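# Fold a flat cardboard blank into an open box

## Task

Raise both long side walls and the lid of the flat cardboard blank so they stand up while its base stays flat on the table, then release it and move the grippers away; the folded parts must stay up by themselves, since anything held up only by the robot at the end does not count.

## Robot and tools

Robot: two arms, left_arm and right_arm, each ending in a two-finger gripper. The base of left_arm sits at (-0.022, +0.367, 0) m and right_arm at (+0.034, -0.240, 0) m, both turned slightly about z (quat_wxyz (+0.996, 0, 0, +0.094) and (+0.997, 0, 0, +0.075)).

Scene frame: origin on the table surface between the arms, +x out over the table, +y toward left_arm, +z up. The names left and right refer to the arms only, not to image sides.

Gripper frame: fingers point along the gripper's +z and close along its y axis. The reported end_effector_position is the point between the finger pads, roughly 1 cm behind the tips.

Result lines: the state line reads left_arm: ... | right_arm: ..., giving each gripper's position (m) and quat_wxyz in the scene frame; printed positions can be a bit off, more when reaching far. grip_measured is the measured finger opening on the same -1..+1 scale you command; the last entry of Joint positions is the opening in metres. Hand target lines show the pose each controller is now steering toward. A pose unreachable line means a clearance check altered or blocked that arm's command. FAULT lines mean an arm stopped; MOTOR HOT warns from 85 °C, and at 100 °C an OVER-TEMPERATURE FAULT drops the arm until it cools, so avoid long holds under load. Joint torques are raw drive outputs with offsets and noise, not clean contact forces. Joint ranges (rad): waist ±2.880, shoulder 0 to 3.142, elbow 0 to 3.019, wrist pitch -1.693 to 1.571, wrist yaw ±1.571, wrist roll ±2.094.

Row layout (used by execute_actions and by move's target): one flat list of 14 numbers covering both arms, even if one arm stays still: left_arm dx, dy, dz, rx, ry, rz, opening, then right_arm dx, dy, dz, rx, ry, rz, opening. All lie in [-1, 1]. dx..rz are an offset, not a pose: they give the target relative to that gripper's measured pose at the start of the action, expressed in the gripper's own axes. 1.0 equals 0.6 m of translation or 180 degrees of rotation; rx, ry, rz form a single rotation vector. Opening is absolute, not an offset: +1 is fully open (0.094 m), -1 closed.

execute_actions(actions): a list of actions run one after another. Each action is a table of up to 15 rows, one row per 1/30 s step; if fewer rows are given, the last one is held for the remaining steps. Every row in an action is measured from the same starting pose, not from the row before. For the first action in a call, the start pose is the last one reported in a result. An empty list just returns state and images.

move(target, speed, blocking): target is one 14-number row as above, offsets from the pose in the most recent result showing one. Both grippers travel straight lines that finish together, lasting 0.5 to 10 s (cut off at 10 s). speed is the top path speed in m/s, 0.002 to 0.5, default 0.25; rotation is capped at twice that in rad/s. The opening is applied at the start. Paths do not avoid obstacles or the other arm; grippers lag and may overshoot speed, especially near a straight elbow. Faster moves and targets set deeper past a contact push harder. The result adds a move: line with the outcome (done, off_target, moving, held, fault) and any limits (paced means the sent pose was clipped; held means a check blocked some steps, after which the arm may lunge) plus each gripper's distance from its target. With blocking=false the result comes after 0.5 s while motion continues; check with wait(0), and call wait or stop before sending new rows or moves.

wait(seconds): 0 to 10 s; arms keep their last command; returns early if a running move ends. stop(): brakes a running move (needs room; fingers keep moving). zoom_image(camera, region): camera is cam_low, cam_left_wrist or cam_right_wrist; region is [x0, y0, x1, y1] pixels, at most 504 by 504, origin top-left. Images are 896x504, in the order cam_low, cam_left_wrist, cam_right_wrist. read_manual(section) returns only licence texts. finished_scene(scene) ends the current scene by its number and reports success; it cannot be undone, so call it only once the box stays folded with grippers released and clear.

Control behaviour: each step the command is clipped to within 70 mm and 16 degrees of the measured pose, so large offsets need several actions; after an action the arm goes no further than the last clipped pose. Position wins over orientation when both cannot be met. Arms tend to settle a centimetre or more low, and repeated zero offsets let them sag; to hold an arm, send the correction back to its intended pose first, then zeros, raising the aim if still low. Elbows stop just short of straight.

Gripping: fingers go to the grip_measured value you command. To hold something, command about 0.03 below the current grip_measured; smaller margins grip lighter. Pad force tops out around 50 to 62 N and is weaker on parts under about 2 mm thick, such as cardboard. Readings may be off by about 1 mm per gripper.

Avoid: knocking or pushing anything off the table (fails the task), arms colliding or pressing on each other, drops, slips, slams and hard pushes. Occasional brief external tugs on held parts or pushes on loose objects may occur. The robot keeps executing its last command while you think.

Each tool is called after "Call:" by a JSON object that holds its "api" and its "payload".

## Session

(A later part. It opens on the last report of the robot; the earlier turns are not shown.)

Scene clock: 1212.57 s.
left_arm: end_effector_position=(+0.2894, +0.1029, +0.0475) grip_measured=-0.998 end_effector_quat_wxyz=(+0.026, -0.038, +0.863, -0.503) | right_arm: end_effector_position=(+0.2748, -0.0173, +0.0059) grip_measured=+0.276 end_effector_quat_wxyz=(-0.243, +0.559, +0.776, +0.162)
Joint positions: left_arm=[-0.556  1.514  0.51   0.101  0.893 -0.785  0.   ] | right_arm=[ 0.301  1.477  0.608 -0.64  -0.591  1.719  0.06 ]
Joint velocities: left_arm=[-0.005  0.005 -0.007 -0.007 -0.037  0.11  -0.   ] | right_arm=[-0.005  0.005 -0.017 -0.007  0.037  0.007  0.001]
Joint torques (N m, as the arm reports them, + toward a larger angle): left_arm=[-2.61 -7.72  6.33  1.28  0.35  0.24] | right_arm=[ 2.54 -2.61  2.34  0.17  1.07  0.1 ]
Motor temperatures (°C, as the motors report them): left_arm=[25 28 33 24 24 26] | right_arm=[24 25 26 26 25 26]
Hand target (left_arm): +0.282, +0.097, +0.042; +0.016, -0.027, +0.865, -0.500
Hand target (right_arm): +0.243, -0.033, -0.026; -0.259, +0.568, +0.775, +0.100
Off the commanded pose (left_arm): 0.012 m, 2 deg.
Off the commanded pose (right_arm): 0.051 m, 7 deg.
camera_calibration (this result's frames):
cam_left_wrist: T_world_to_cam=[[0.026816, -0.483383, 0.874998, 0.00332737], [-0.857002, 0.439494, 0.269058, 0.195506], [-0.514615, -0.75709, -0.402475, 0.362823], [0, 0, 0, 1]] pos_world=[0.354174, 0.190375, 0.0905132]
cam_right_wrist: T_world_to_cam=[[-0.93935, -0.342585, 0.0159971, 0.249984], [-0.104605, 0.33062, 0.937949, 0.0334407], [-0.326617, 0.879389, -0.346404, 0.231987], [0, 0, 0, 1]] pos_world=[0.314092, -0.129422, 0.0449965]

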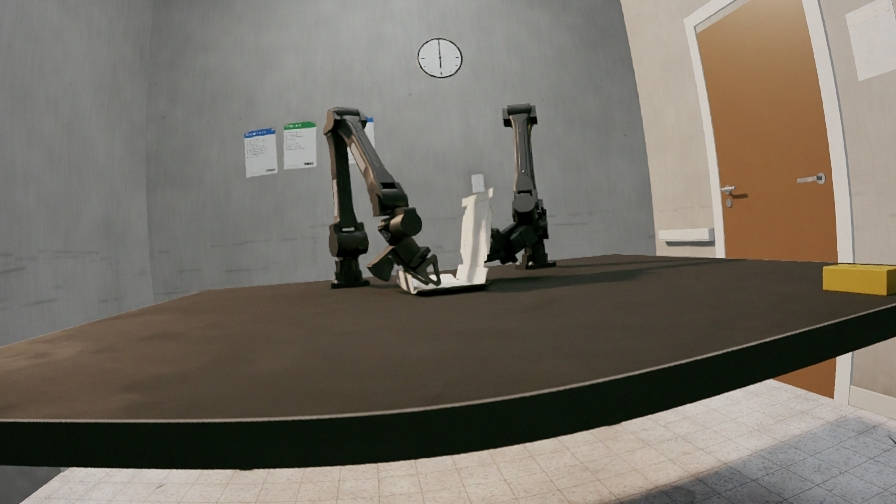

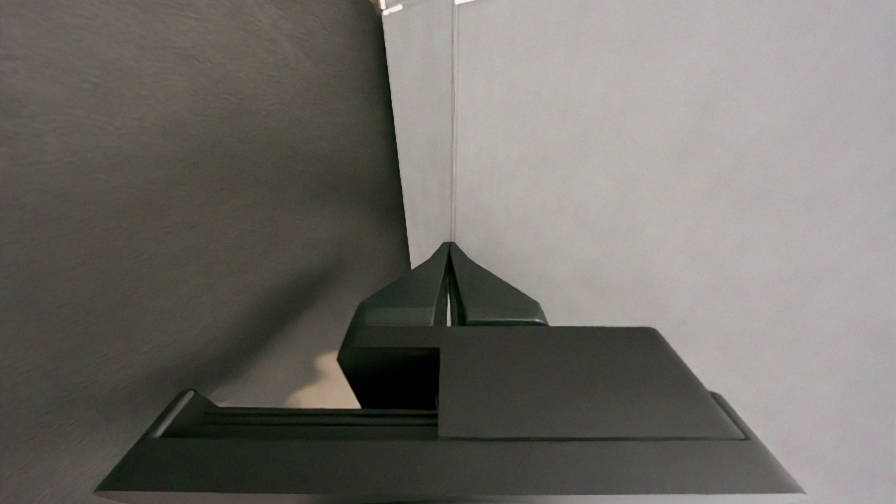

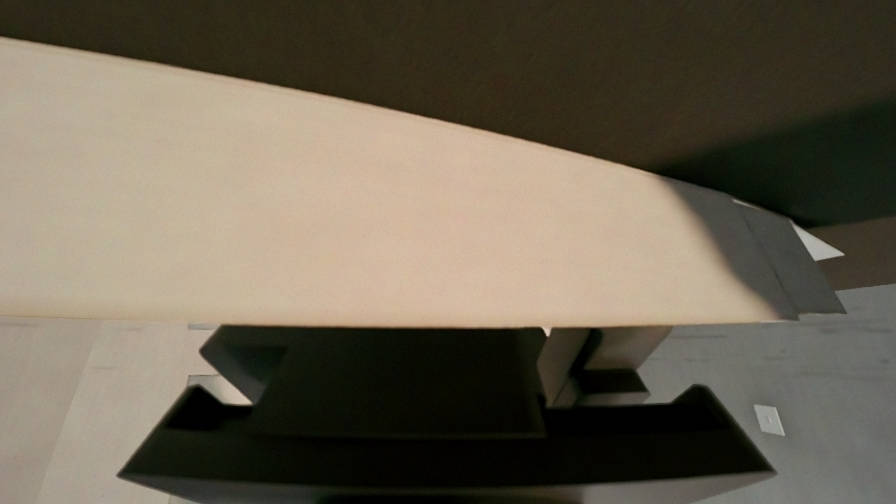

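Call:
{"api": "execute_actions", "payload": {"actions": [[[0.0132,0.0023,0.0144,-0.0025,0.0088,0.0025,-1,-0.041,-0.053,0.051,0.0345,-0.015,0.017,0.277],[0.0140,0.0015,0.0176,-0.0026,0.0086,0.0021,-1,-0.041,-0.053,0.051,0.0345,-0.015,0.017,0.277],[0.0151,0.0003,0.0222,-0.0028,0.0082,0.0014,-1,-0.041,-0.053,0.051,0.0345,-0.015,0.017,0.277],[0.0164,-0.0011,0.0273,-0.0030,0.0079,0.0007,-1,-0.041,-0.053,0.051,0.0345,-0.015,0.017,0.277],[0.0177,-0.0025,0.0325,-0.0031,0.0075,0,-1,-0.041,-0.053,0.051,0.0345,-0.015,0.017,0.277],[0.0191,-0.0040,0.0383,-0.0033,0.0071,-0.0008,-1,-0.041,-0.053,0.051,0.0345,-0.015,0.017,0.277],[0.0206,-0.0052,0.0442,-0.0036,0.0067,-0.0017,-1,-0.041,-0.053,0.051,0.0345,-0.015,0.017,0.277],[0.0220,-0.0062,0.0500,-0.0038,0.0062,-0.0025,-1,-0.041,-0.053,0.051,0.0345,-0.015,0.017,0.277],[0.0234,-0.0071,0.0558,-0.0040,0.0058,-0.0033,-1,-0.041,-0.053,0.051,0.0345,-0.015,0.017,0.277],[0.0247,-0.0078,0.0610,-0.0041,0.0054,-0.0040,-1,-0.041,-0.053,0.051,0.0345,-0.015,0.017,0.277],[0.0260,-0.0083,0.0661,-0.0043,0.0051,-0.0047,-1,-0.041,-0.053,0.051,0.0345,-0.015,0.017,0.277],[0.0269,-0.0087,0.0700,-0.0045,0.0048,-0.0053,-1,-0.041,-0.053,0.051,0.0345,-0.015,0.017,0.277],[0.0277,-0.0089,0.0733,-0.0046,0.0045,-0.0057,-1,-0.041,-0.053,0.051,0.0345,-0.015,0.017,0.277],[0.0282,-0.0090,0.0752,-0.0047,0.0044,-0.0060,-1,-0.041,-0.053,0.051,0.0345,-0.015,0.017,0.277],[0.0285,-0.0091,0.0765,-0.0047,0.0043,-0.0062,-1,-0.041,-0.053,0.051,0.0345,-0.015,0.017,0.277]]]}}

Call:
{"api": "wait", "payload": {"seconds": 0.5}}

Scene clock: 1333.07 s.
left_arm: end_effector_position=(+0.2859, +0.0726, +0.0425) grip_measured=-0.998 end_effector_quat_wxyz=(+0.039, -0.034, +0.865, -0.498) | right_arm: end_effector_position=(+0.2748, -0.0173, +0.0059) grip_measured=+0.276 end_effector_quat_wxyz=(-0.243, +0.559, +0.776, +0.162)
Joint positions: left_arm=[-0.654  1.545  0.51   0.226  0.808 -0.884  0.   ] | right_arm=[ 0.301  1.477  0.608 -0.64  -0.591  1.719  0.06 ]
Joint velocities: left_arm=[-0.19   0.23   0.007  0.198 -0.139 -0.212 -0.   ] | right_arm=[ 0.005 -0.005  0.002 -0.022  0.066 -0.022  0.001]
Joint torques (N m, as the arm reports them, + toward a larger angle): left_arm=[-2.07 -7.02  6.03  2.23  0.15 -0.1 ] | right_arm=[ 2.44 -2.54  2.35  0.18  1.07  0.09]
Motor temperatures (°C, as the motors report them): left_arm=[25 28 32 23 24 26] | right_arm=[24 25 26 26 25 26]
Hand target (left_arm): +0.276, +0.061, +0.031; +0.015, -0.042, +0.867, -0.496
Hand target (right_arm): +0.243, -0.033, -0.026; -0.259, +0.568, +0.775, +0.100
Off the commanded pose (left_arm): 0.021 m, 3 deg.
Off the commanded pose (right_arm): 0.051 m, 7 deg.
camera_calibration (this result's frames):
cam_left_wrist: T_world_to_cam=[[0.00855683, -0.493811, 0.869527, -0.000681766], [-0.866813, 0.42988, 0.252663, 0.211414], [-0.49856, -0.755879, -0.424363, 0.332347], [0, 0, 0, 1]] pos_world=[0.348957, 0.159995, 0.0882125]
cam_right_wrist: T_world_to_cam=[[-0.939245, -0.342884, 0.0157839, 0.249951], [-0.104897, 0.330516, 0.937953, 0.0335191], [-0.326826, 0.879312, -0.346403, 0.232043], [0, 0, 0, 1]] pos_world=[0.314119, -0.129413, 0.0449959]

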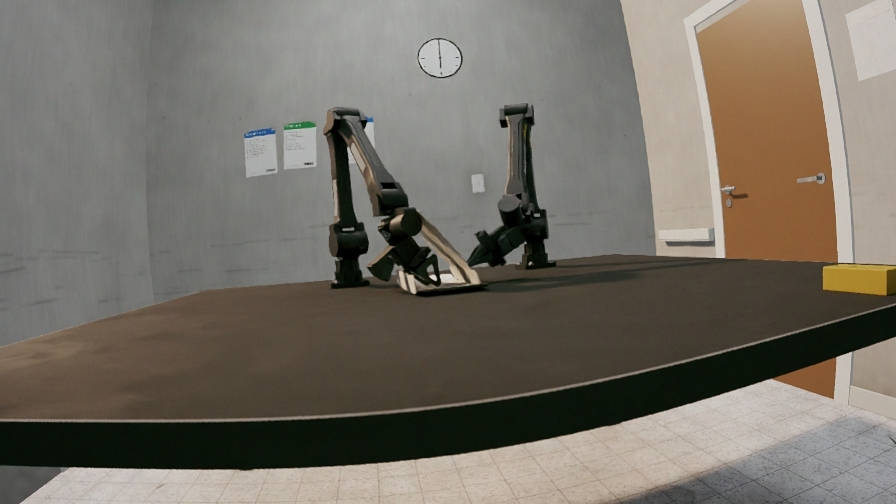

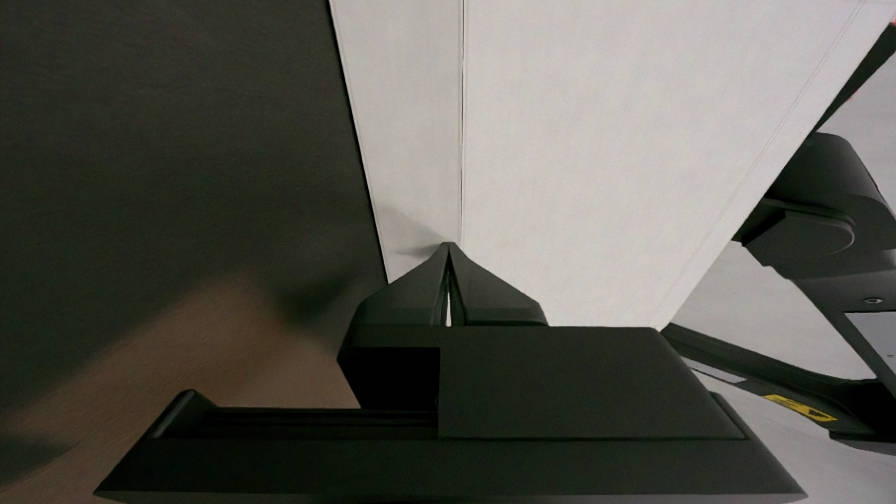

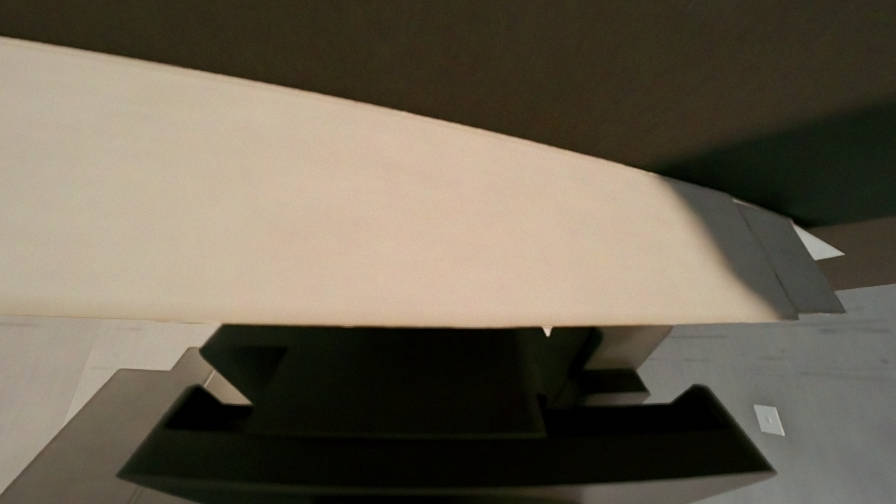

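Scene clock: 1333.57 s.
left_arm: end_effector_position=(+0.2838, +0.0696, +0.0382) grip_measured=-0.998 end_effector_quat_wxyz=(+0.027, -0.046, +0.865, -0.498) | right_arm: end_effector_position=(+0.2748, -0.0173, +0.0059) grip_measured=+0.276 end_effector_quat_wxyz=(-0.243, +0.559, +0.776, +0.162)
Joint positions: left_arm=[-0.663  1.56   0.51   0.239  0.806 -0.918  0.   ] | right_arm=[ 0.301  1.477  0.608 -0.64  -0.591  1.719  0.06 ]
Joint velocities: left_arm=[-0.005 -0.005  0.002 -0.022 -0.022  0.022 -0.   ] | right_arm=[-0.005 -0.005  0.002 -0.002  0.051 -0.081 -0.001]
Joint torques (N m, as the arm reports them, + toward a larger angle): left_arm=[-2.86 -7.19  6.02  2.34  0.14 -0.04] | right_arm=[ 2.55 -2.56  2.33  0.18  1.07  0.09]
Motor temperatures (°C, as the motors report them): left_arm=[25 28 32 23 24 26] | right_arm=[24 25 26 26 25 26]
Hand target (left_arm): +0.275, +0.061, +0.031; +0.015, -0.042, +0.867, -0.496
Hand target (right_arm): +0.243, -0.033, -0.026; -0.259, +0.568, +0.775, +0.100
Off the commanded pose (left_arm): 0.016 m, 2 deg.
Off the commanded pose (right_arm): 0.051 m, 7 deg.
wait: 0.50 s; at rest by 0.33 s
camera_calibration (this result's frames):
cam_left_wrist: T_world_to_cam=[[0.0400539, -0.492448, 0.86942, -0.00738297], [-0.862441, 0.42235, 0.278956, 0.210193], [-0.504571, -0.760996, -0.40779, 0.32869], [0, 0, 0, 1]] pos_world=[0.347422, 0.157721, 0.0818211]
cam_right_wrist: T_world_to_cam=[[-0.939245, -0.342884, 0.0157839, 0.249951], [-0.104897, 0.330516, 0.937953, 0.0335191], [-0.326826, 0.879312, -0.346403, 0.232043], [0, 0, 0, 1]] pos_world=[0.314119, -0.129413, 0.0449959]

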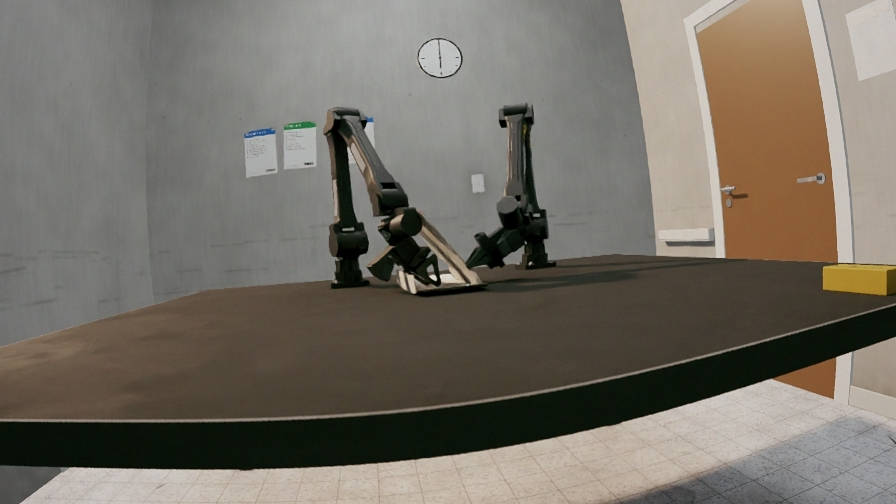

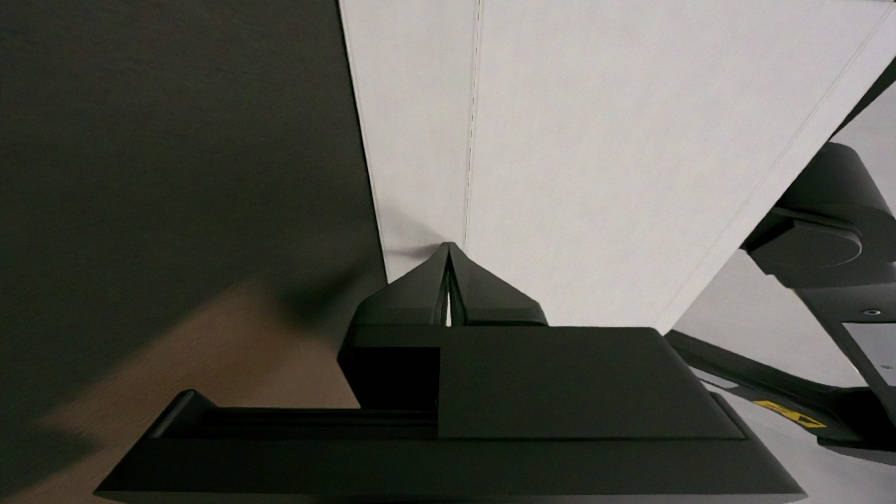

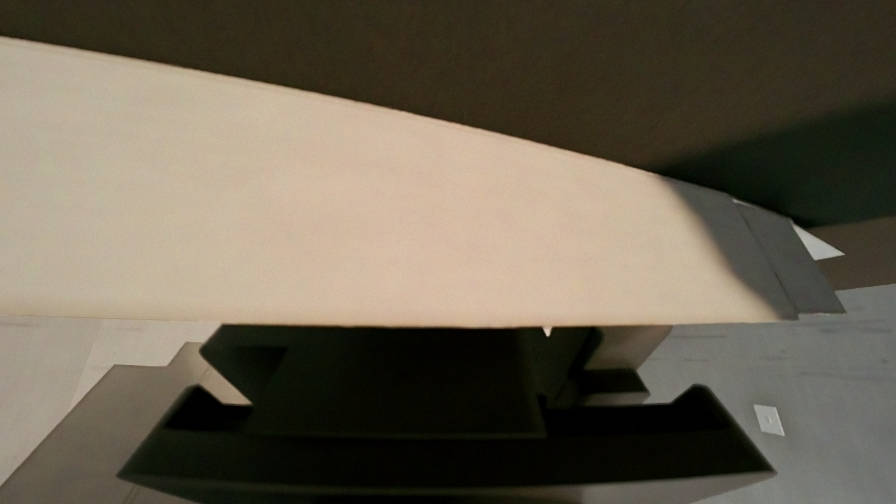

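Call:
{"api": "zoom_image", "payload": {"camera": "cam_low", "region": [350, 180, 550, 310]}}

Region (350, 180, 550, 310) of cam_low's 896x504 image, scaled by 2.520, with more detail than that image has; it fills the top 328 rows of this view, and the rest is white.

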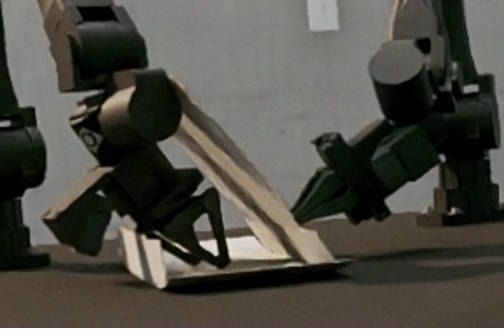

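Call:
{"api": "execute_actions", "payload": {"actions": [[[0.0163,0.0054,0.0184,-0.0036,0.0071,-0.0022,-1,-0.041,-0.053,0.051,0.0345,-0.015,0.017,0.277],[0.0166,0.0072,0.0202,-0.0055,0.0062,-0.0032,-1,-0.041,-0.053,0.051,0.0345,-0.015,0.017,0.277],[0.0169,0.0097,0.0226,-0.0083,0.0048,-0.0045,-1,-0.041,-0.053,0.051,0.0345,-0.015,0.017,0.277],[0.0173,0.0125,0.0254,-0.0114,0.0033,-0.0059,-1,-0.041,-0.053,0.051,0.0345,-0.015,0.017,0.277],[0.0177,0.0153,0.0282,-0.0145,0.0018,-0.0074,-1,-0.041,-0.053,0.051,0.0345,-0.015,0.017,0.277],[0.0182,0.0185,0.0314,-0.0180,0,-0.0091,-1,-0.041,-0.053,0.051,0.0345,-0.015,0.017,0.277],[0.0186,0.0217,0.0345,-0.0216,-0.0017,-0.0108,-1,-0.041,-0.053,0.051,0.0345,-0.015,0.017,0.277],[0.0191,0.0249,0.0377,-0.0251,-0.0034,-0.0124,-1,-0.041,-0.053,0.051,0.0345,-0.015,0.017,0.277],[0.0195,0.0281,0.0408,-0.0286,-0.0052,-0.0141,-1,-0.041,-0.053,0.051,0.0345,-0.015,0.017,0.277],[0.0199,0.0309,0.0436,-0.0317,-0.0067,-0.0156,-1,-0.041,-0.053,0.051,0.0345,-0.015,0.017,0.277],[0.0203,0.0337,0.0464,-0.0348,-0.0082,-0.0170,-1,-0.041,-0.053,0.051,0.0345,-0.015,0.017,0.277],[0.0206,0.0359,0.0485,-0.0372,-0.0094,-0.0182,-1,-0.041,-0.053,0.051,0.0345,-0.015,0.017,0.277],[0.0209,0.0376,0.0503,-0.0391,-0.0103,-0.0191,-1,-0.041,-0.053,0.051,0.0345,-0.015,0.017,0.277],[0.0210,0.0387,0.0513,-0.0403,-0.0109,-0.0196,-1,-0.041,-0.053,0.051,0.0345,-0.015,0.017,0.277],[0.0211,0.0394,0.0520,-0.0411,-0.0113,-0.0200,-1,-0.041,-0.053,0.051,0.0345,-0.015,0.017,0.277]]]}}

Call:
{"api": "wait", "payload": {"seconds": 0.5}}

Call:
{"api": "zoom_image", "payload": {"camera": "cam_low", "region": [380, 200, 540, 304]}}

Scene clock: 1414.73 s.
left_arm: end_effector_position=(+0.2856, +0.0611, +0.0263) grip_measured=-0.998 end_effector_quat_wxyz=(+0.053, -0.072, +0.884, -0.459) | right_arm: end_effector_position=(+0.2748, -0.0173, +0.0059) grip_measured=+0.276 end_effector_quat_wxyz=(-0.243, +0.559, +0.776, +0.162)
Joint positions: left_arm=[-0.726  1.56   0.51   0.245  0.652 -0.972  0.   ] | right_arm=[ 0.301  1.477  0.608 -0.64  -0.591  1.719  0.06 ]
Joint velocities: left_arm=[-0.063 -0.015 -0.012 -0.027 -0.11  -0.11   0.   ] | right_arm=[-0.015  0.005 -0.002  0.017  0.051 -0.007 -0.001]
Joint torques (N m, as the arm reports them, + toward a larger angle): left_arm=[-2.36 -5.02  6.19  1.62 -0.38 -0.02] | right_arm=[ 2.57 -2.56  2.33  0.18  1.07  0.09]
Motor temperatures (°C, as the motors report them): left_arm=[25 28 32 24 24 26] | right_arm=[24 25 26 26 25 26]
Hand target (left_arm): +0.272, +0.056, +0.004; +0.026, -0.083, +0.894, -0.440
Hand target (right_arm): +0.243, -0.033, -0.026; -0.259, +0.568, +0.775, +0.100
Off the commanded pose (left_arm): 0.028 m, 4 deg.
Off the commanded pose (right_arm): 0.051 m, 7 deg.
camera_calibration (this result's frames):
cam_left_wrist: T_world_to_cam=[[0.0659892, -0.562874, 0.823904, -0.00319164], [-0.893745, 0.33382, 0.299642, 0.232476], [-0.443696, -0.756133, -0.481037, 0.302477], [0, 0, 0, 1]] pos_world=[0.342193, 0.149311, 0.0784726]
cam_right_wrist: T_world_to_cam=[[-0.939245, -0.342884, 0.0157839, 0.249951], [-0.104897, 0.330516, 0.937953, 0.0335191], [-0.326826, 0.879312, -0.346403, 0.232043], [0, 0, 0, 1]] pos_world=[0.314119, -0.129413, 0.0449959]

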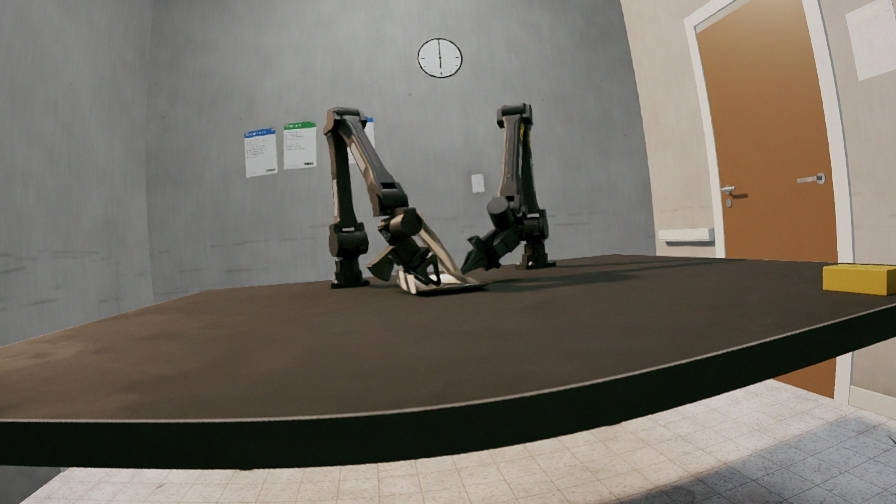

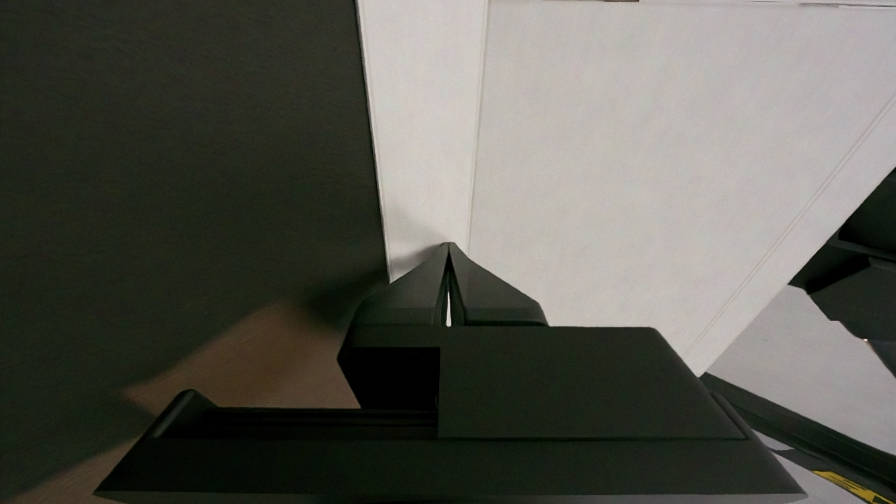

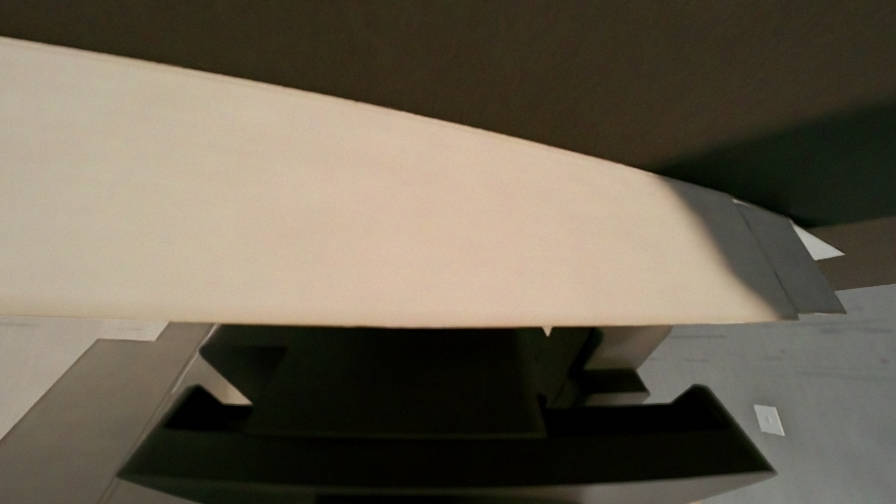

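Scene clock: 1415.23 s.
left_arm: end_effector_position=(+0.2856, +0.0609, +0.0260) grip_measured=-0.998 end_effector_quat_wxyz=(+0.051, -0.079, +0.884, -0.458) | right_arm: end_effector_position=(+0.2748, -0.0173, +0.0059) grip_measured=+0.276 end_effector_quat_wxyz=(-0.243, +0.559, +0.776, +0.162)
Joint positions: left_arm=[-0.728  1.56   0.51   0.245  0.648 -0.988  0.   ] | right_arm=[ 0.301  1.477  0.608 -0.64  -0.591  1.719  0.06 ]
Joint velocities: left_arm=[-0.005 -0.015 -0.007 -0.012  0.037  0.11   0.   ] | right_arm=[ 0.005  0.005 -0.027 -0.002  0.022  0.007  0.   ]
Joint torques (N m, as the arm reports them, + toward a larger angle): left_arm=[-3.43 -5.27  6.01  1.61 -0.46 -0.05] | right_arm=[ 2.53 -2.56  2.33  0.17  1.07  0.09]
Motor temperatures (°C, as the motors report them): left_arm=[25 28 32 24 24 26] | right_arm=[24 25 26 26 25 26]
Hand target (left_arm): +0.272, +0.056, +0.004; +0.026, -0.083, +0.894, -0.440
Hand target (right_arm): +0.243, -0.033, -0.026; -0.259, +0.568, +0.775, +0.100
Off the commanded pose (left_arm): 0.028 m, 4 deg.
Off the commanded pose (right_arm): 0.051 m, 7 deg.
wait: 0.50 s; at rest by 0.23 s
camera_calibration (this result's frames):
cam_left_wrist: T_world_to_cam=[[0.0806902, -0.562373, 0.822937, -0.00723741], [-0.893813, 0.324569, 0.309441, 0.232999], [-0.441121, -0.760521, -0.476466, 0.301568], [0, 0, 0, 1]] pos_world=[0.34187, 0.149654, 0.0775433]
cam_right_wrist: T_world_to_cam=[[-0.939245, -0.342884, 0.0157839, 0.249951], [-0.104897, 0.330516, 0.937953, 0.0335191], [-0.326826, 0.879312, -0.346403, 0.232043], [0, 0, 0, 1]] pos_world=[0.314119, -0.129413, 0.0449959]

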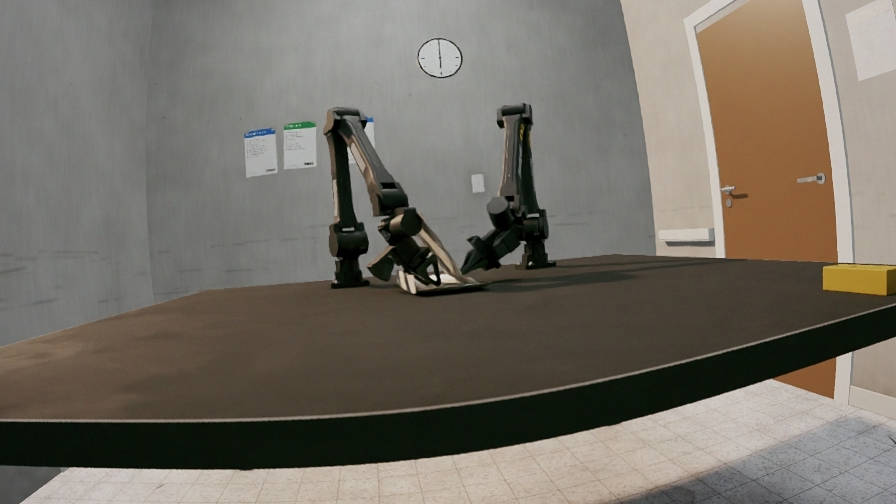

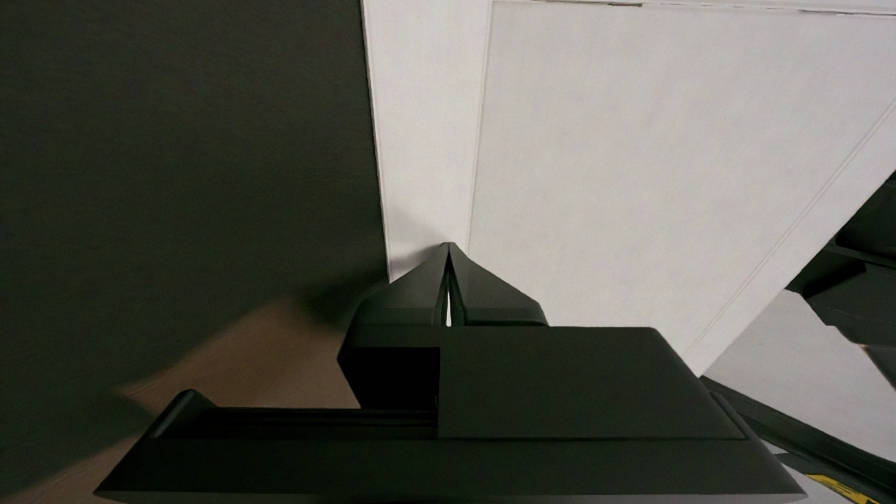

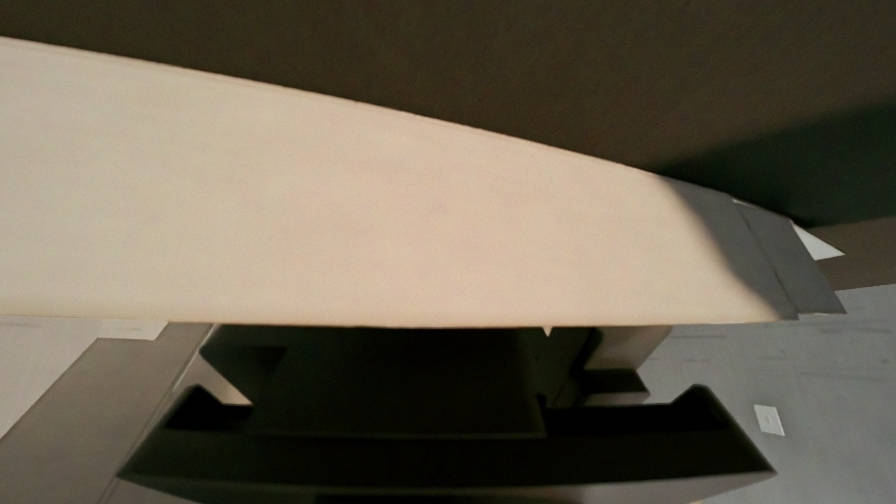

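Region (380, 200, 540, 304) of cam_low's 896x504 image, scaled by 3.150, with more detail than that image has; it fills the top 328 rows of this view, and the rest is white.

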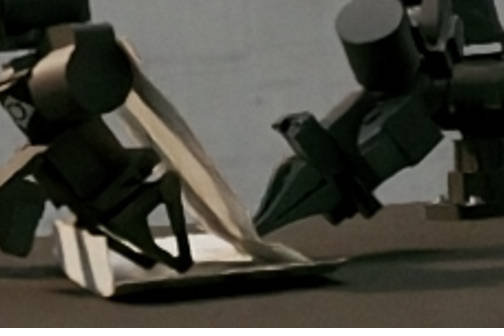

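Call:
{"api": "zoom_image", "payload": {"camera": "cam_low", "region": [430, 245, 510, 300]}}

Region (430, 245, 510, 300) of cam_low's 896x504 image, scaled by 6.300, with more detail than that image has; it fills the top 346 rows of this view, and the rest is white.

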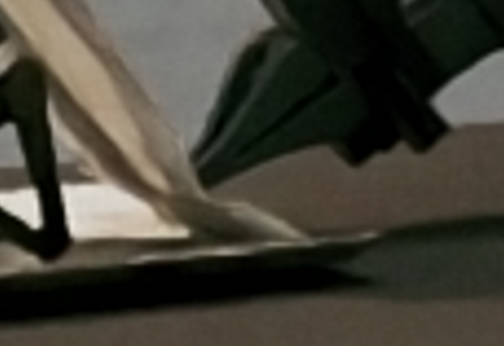

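Call:
{"api": "execute_actions", "payload": {"actions": [[[0.0249,0.0292,0.0303,-0.0156,0.0121,-0.0087,-1,-0.041,-0.053,0.051,0.0345,-0.015,0.017,0.277],[0.0260,0.0315,0.0309,-0.0171,0.0119,-0.0091,-1,-0.041,-0.053,0.051,0.0345,-0.015,0.017,0.277],[0.0275,0.0348,0.0318,-0.0192,0.0115,-0.0096,-1,-0.041,-0.053,0.051,0.0345,-0.015,0.017,0.277],[0.0291,0.0385,0.0327,-0.0216,0.0111,-0.0102,-1,-0.041,-0.053,0.051,0.0345,-0.015,0.017,0.277],[0.0308,0.0422,0.0337,-0.0240,0.0108,-0.0109,-1,-0.041,-0.053,0.051,0.0345,-0.015,0.017,0.277],[0.0327,0.0463,0.0348,-0.0267,0.0103,-0.0116,-1,-0.041,-0.053,0.051,0.0345,-0.015,0.017,0.277],[0.0346,0.0505,0.0359,-0.0294,0.0099,-0.0123,-1,-0.041,-0.053,0.051,0.0345,-0.015,0.017,0.277],[0.0365,0.0546,0.0370,-0.0321,0.0095,-0.0129,-1,-0.041,-0.053,0.051,0.0345,-0.015,0.017,0.277],[0.0384,0.0587,0.0381,-0.0348,0.0090,-0.0136,-1,-0.041,-0.053,0.051,0.0345,-0.015,0.017,0.277],[0.0401,0.0624,0.0391,-0.0372,0.0087,-0.0143,-1,-0.041,-0.053,0.051,0.0345,-0.015,0.017,0.277],[0.0417,0.0661,0.0400,-0.0396,0.0083,-0.0149,-1,-0.041,-0.053,0.051,0.0345,-0.015,0.017,0.277],[0.0430,0.0689,0.0408,-0.0414,0.0080,-0.0153,-1,-0.041,-0.053,0.051,0.0345,-0.015,0.017,0.277],[0.0441,0.0712,0.0414,-0.0429,0.0077,-0.0157,-1,-0.041,-0.053,0.051,0.0345,-0.015,0.017,0.277],[0.0447,0.0726,0.0418,-0.0438,0.0076,-0.0159,-1,-0.041,-0.053,0.051,0.0345,-0.015,0.017,0.277],[0.0451,0.0735,0.0420,-0.0444,0.0075,-0.0161,-1,-0.041,-0.053,0.051,0.0345,-0.015,0.017,0.277]]]}}

Call:
{"api": "wait", "payload": {"seconds": 0.4}}

Call:
{"api": "zoom_image", "payload": {"camera": "cam_low", "region": [430, 245, 510, 300]}}

Scene clock: 1489.97 s.
left_arm: end_effector_position=(+0.2854, +0.0572, +0.0189) grip_measured=-0.999 end_effector_quat_wxyz=(+0.070, -0.083, +0.894, -0.436) | right_arm: end_effector_position=(+0.2748, -0.0173, +0.0059) grip_measured=+0.276 end_effector_quat_wxyz=(-0.243, +0.559, +0.776, +0.162)
Joint positions: left_arm=[-0.763  1.564  0.51   0.245  0.566 -0.992  0.   ] | right_arm=[ 0.301  1.477  0.608 -0.64  -0.591  1.718  0.06 ]
Joint velocities: left_arm=[-0.034  0.005 -0.002  0.002 -0.037 -0.007  0.001] | right_arm=[-0.005 -0.005  0.002 -0.017 -0.037 -0.037 -0.   ]
Joint torques (N m, as the arm reports them, + toward a larger angle): left_arm=[-2.91 -4.7   3.87  0.48 -0.73 -0.06] | right_arm=[ 2.6  -2.57  2.33  0.17  1.07  0.1 ]
Motor temperatures (°C, as the motors report them): left_arm=[25 27 32 24 24 26] | right_arm=[24 25 26 26 25 26]
Hand target (left_arm): +0.258, +0.065, -0.021; +0.025, -0.099, +0.913, -0.396
Hand target (right_arm): +0.243, -0.033, -0.026; -0.259, +0.568, +0.775, +0.100
Off the commanded pose (left_arm): 0.051 m, 7 deg.
Off the commanded pose (right_arm): 0.051 m, 7 deg.
camera_calibration (this result's frames):
cam_left_wrist: T_world_to_cam=[[0.0742633, -0.601693, 0.795268, 0.00109359], [-0.908978, 0.287167, 0.30215, 0.242799], [-0.410176, -0.745319, -0.5256, 0.286587], [0, 0, 0, 1]] pos_world=[0.338168, 0.144533, 0.0763987]
cam_right_wrist: T_world_to_cam=[[-0.93914, -0.343182, 0.0155706, 0.249919], [-0.105189, 0.330413, 0.937957, 0.0335975], [-0.327034, 0.879235, -0.346403, 0.232099], [0, 0, 0, 1]] pos_world=[0.314147, -0.129403, 0.0449954]

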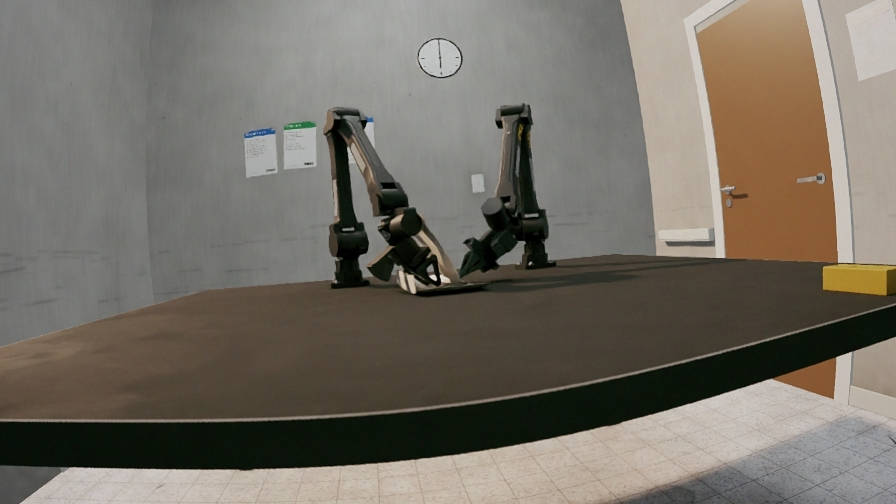

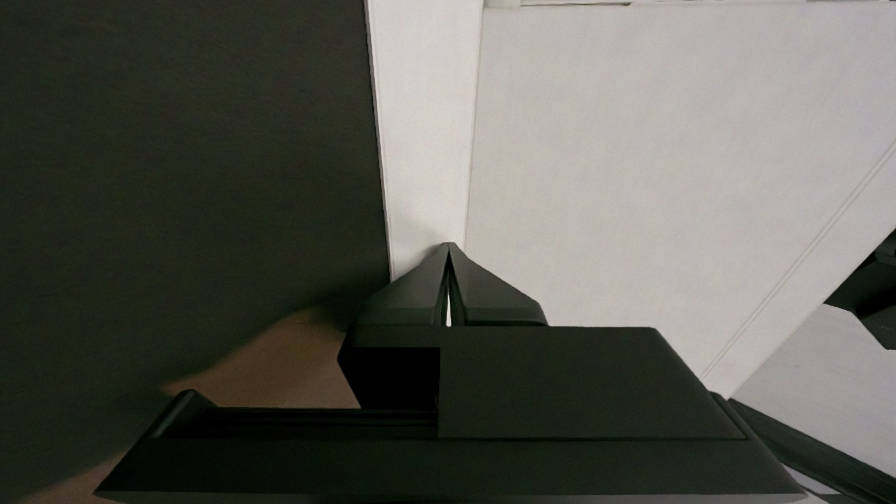

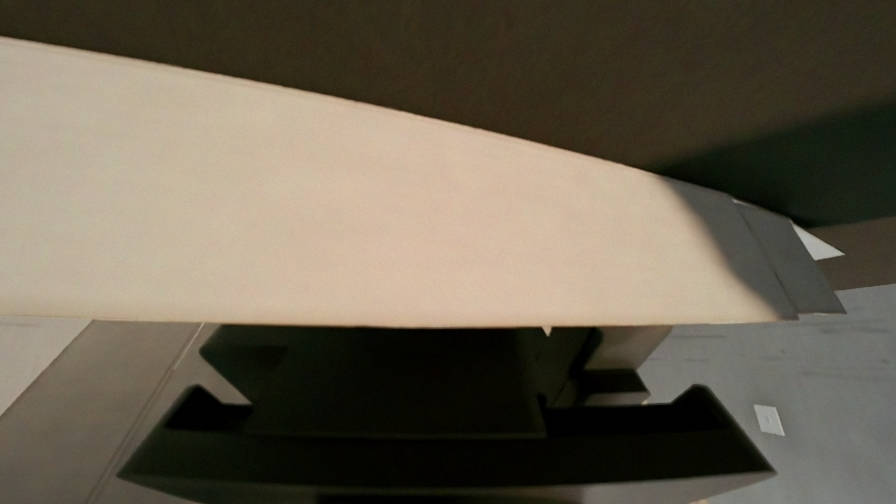

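Scene clock: 1490.37 s.
left_arm: end_effector_position=(+0.2853, +0.0570, +0.0186) grip_measured=-0.999 end_effector_quat_wxyz=(+0.070, -0.084, +0.894, -0.435) | right_arm: end_effector_position=(+0.2748, -0.0173, +0.0059) grip_measured=+0.276 end_effector_quat_wxyz=(-0.243, +0.559, +0.776, +0.162)
Joint positions: left_arm=[-0.764  1.564  0.51   0.245  0.563 -0.995  0.   ] | right_arm=[ 0.301  1.477  0.608 -0.64  -0.591  1.718  0.06 ]
Joint velocities: left_arm=[-0.005 -0.005  0.012  0.002 -0.007 -0.037 -0.001] | right_arm=[ 0.005 -0.015 -0.002  0.002  0.022 -0.095  0.   ]
Joint torques (N m, as the arm reports them, + toward a larger angle): left_arm=[-2.93 -4.41  4.04  0.52 -0.67  0.  ] | right_arm=[ 2.57 -2.58  2.33  0.17  1.07  0.1 ]
Motor temperatures (°C, as the motors report them): left_arm=[25 27 32 24 24 26] | right_arm=[24 25 26 26 25 26]
Hand target (left_arm): +0.258, +0.065, -0.021; +0.025, -0.099, +0.913, -0.396
Hand target (right_arm): +0.243, -0.033, -0.026; -0.259, +0.568, +0.775, +0.100
Off the commanded pose (left_arm): 0.051 m, 7 deg.
Off the commanded pose (right_arm): 0.051 m, 7 deg.
wait: 0.40 s; at rest by 0.17 s
camera_calibration (this result's frames):
cam_left_wrist: T_world_to_cam=[[0.0765196, -0.602745, 0.794257, 0.000712509], [-0.909259, 0.284691, 0.303645, 0.243056], [-0.409138, -0.745419, -0.526266, 0.285943], [0, 0, 0, 1]] pos_world=[0.337937, 0.144381, 0.0761136]
cam_right_wrist: T_world_to_cam=[[-0.93914, -0.343182, 0.0155706, 0.249919], [-0.105189, 0.330413, 0.937957, 0.0335975], [-0.327034, 0.879235, -0.346403, 0.232099], [0, 0, 0, 1]] pos_world=[0.314147, -0.129403, 0.0449954]

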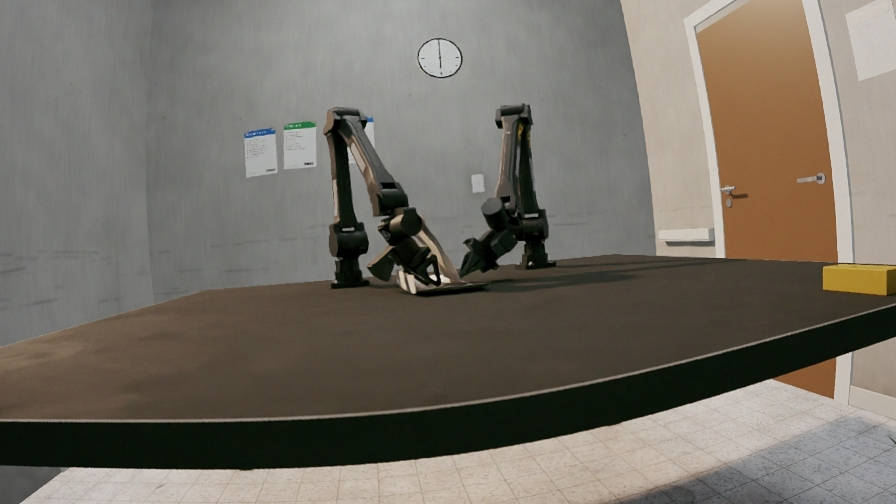

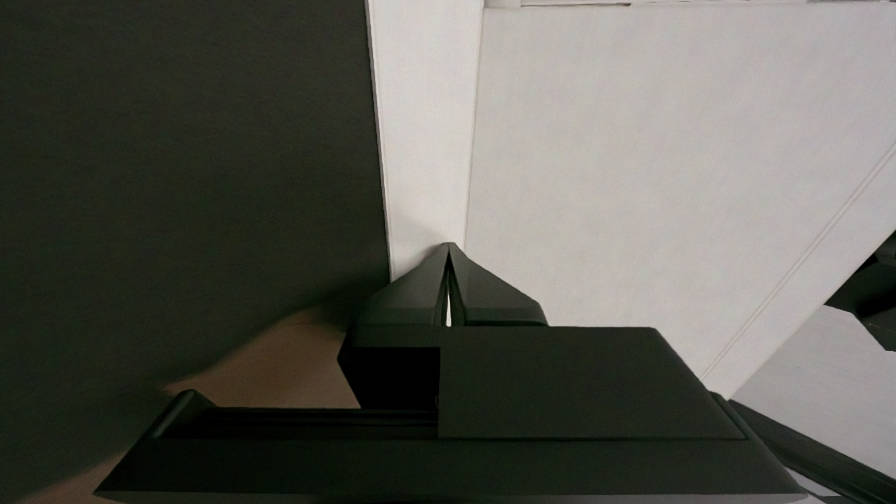

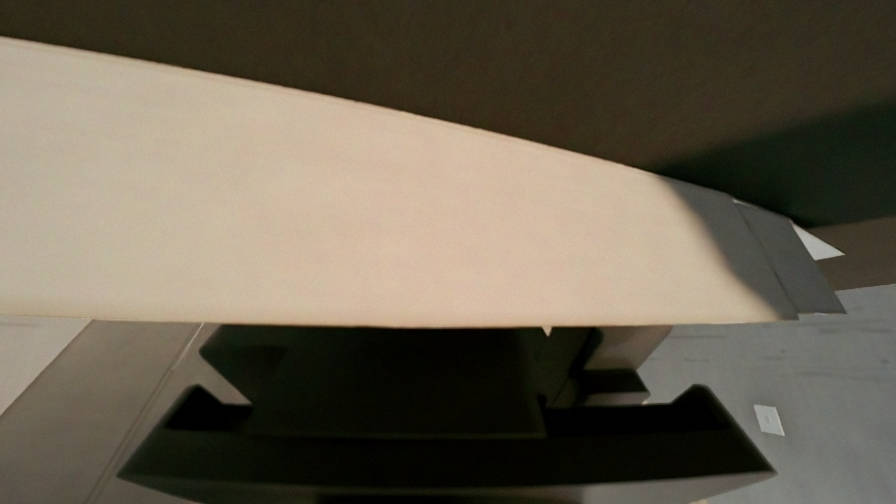

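Region (430, 245, 510, 300) of cam_low's 896x504 image, scaled by 6.300, with more detail than that image has; it fills the top 346 rows of this view, and the rest is white.

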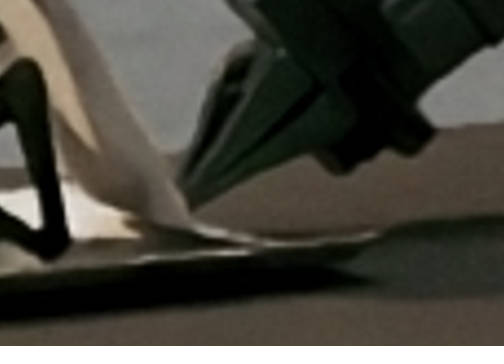

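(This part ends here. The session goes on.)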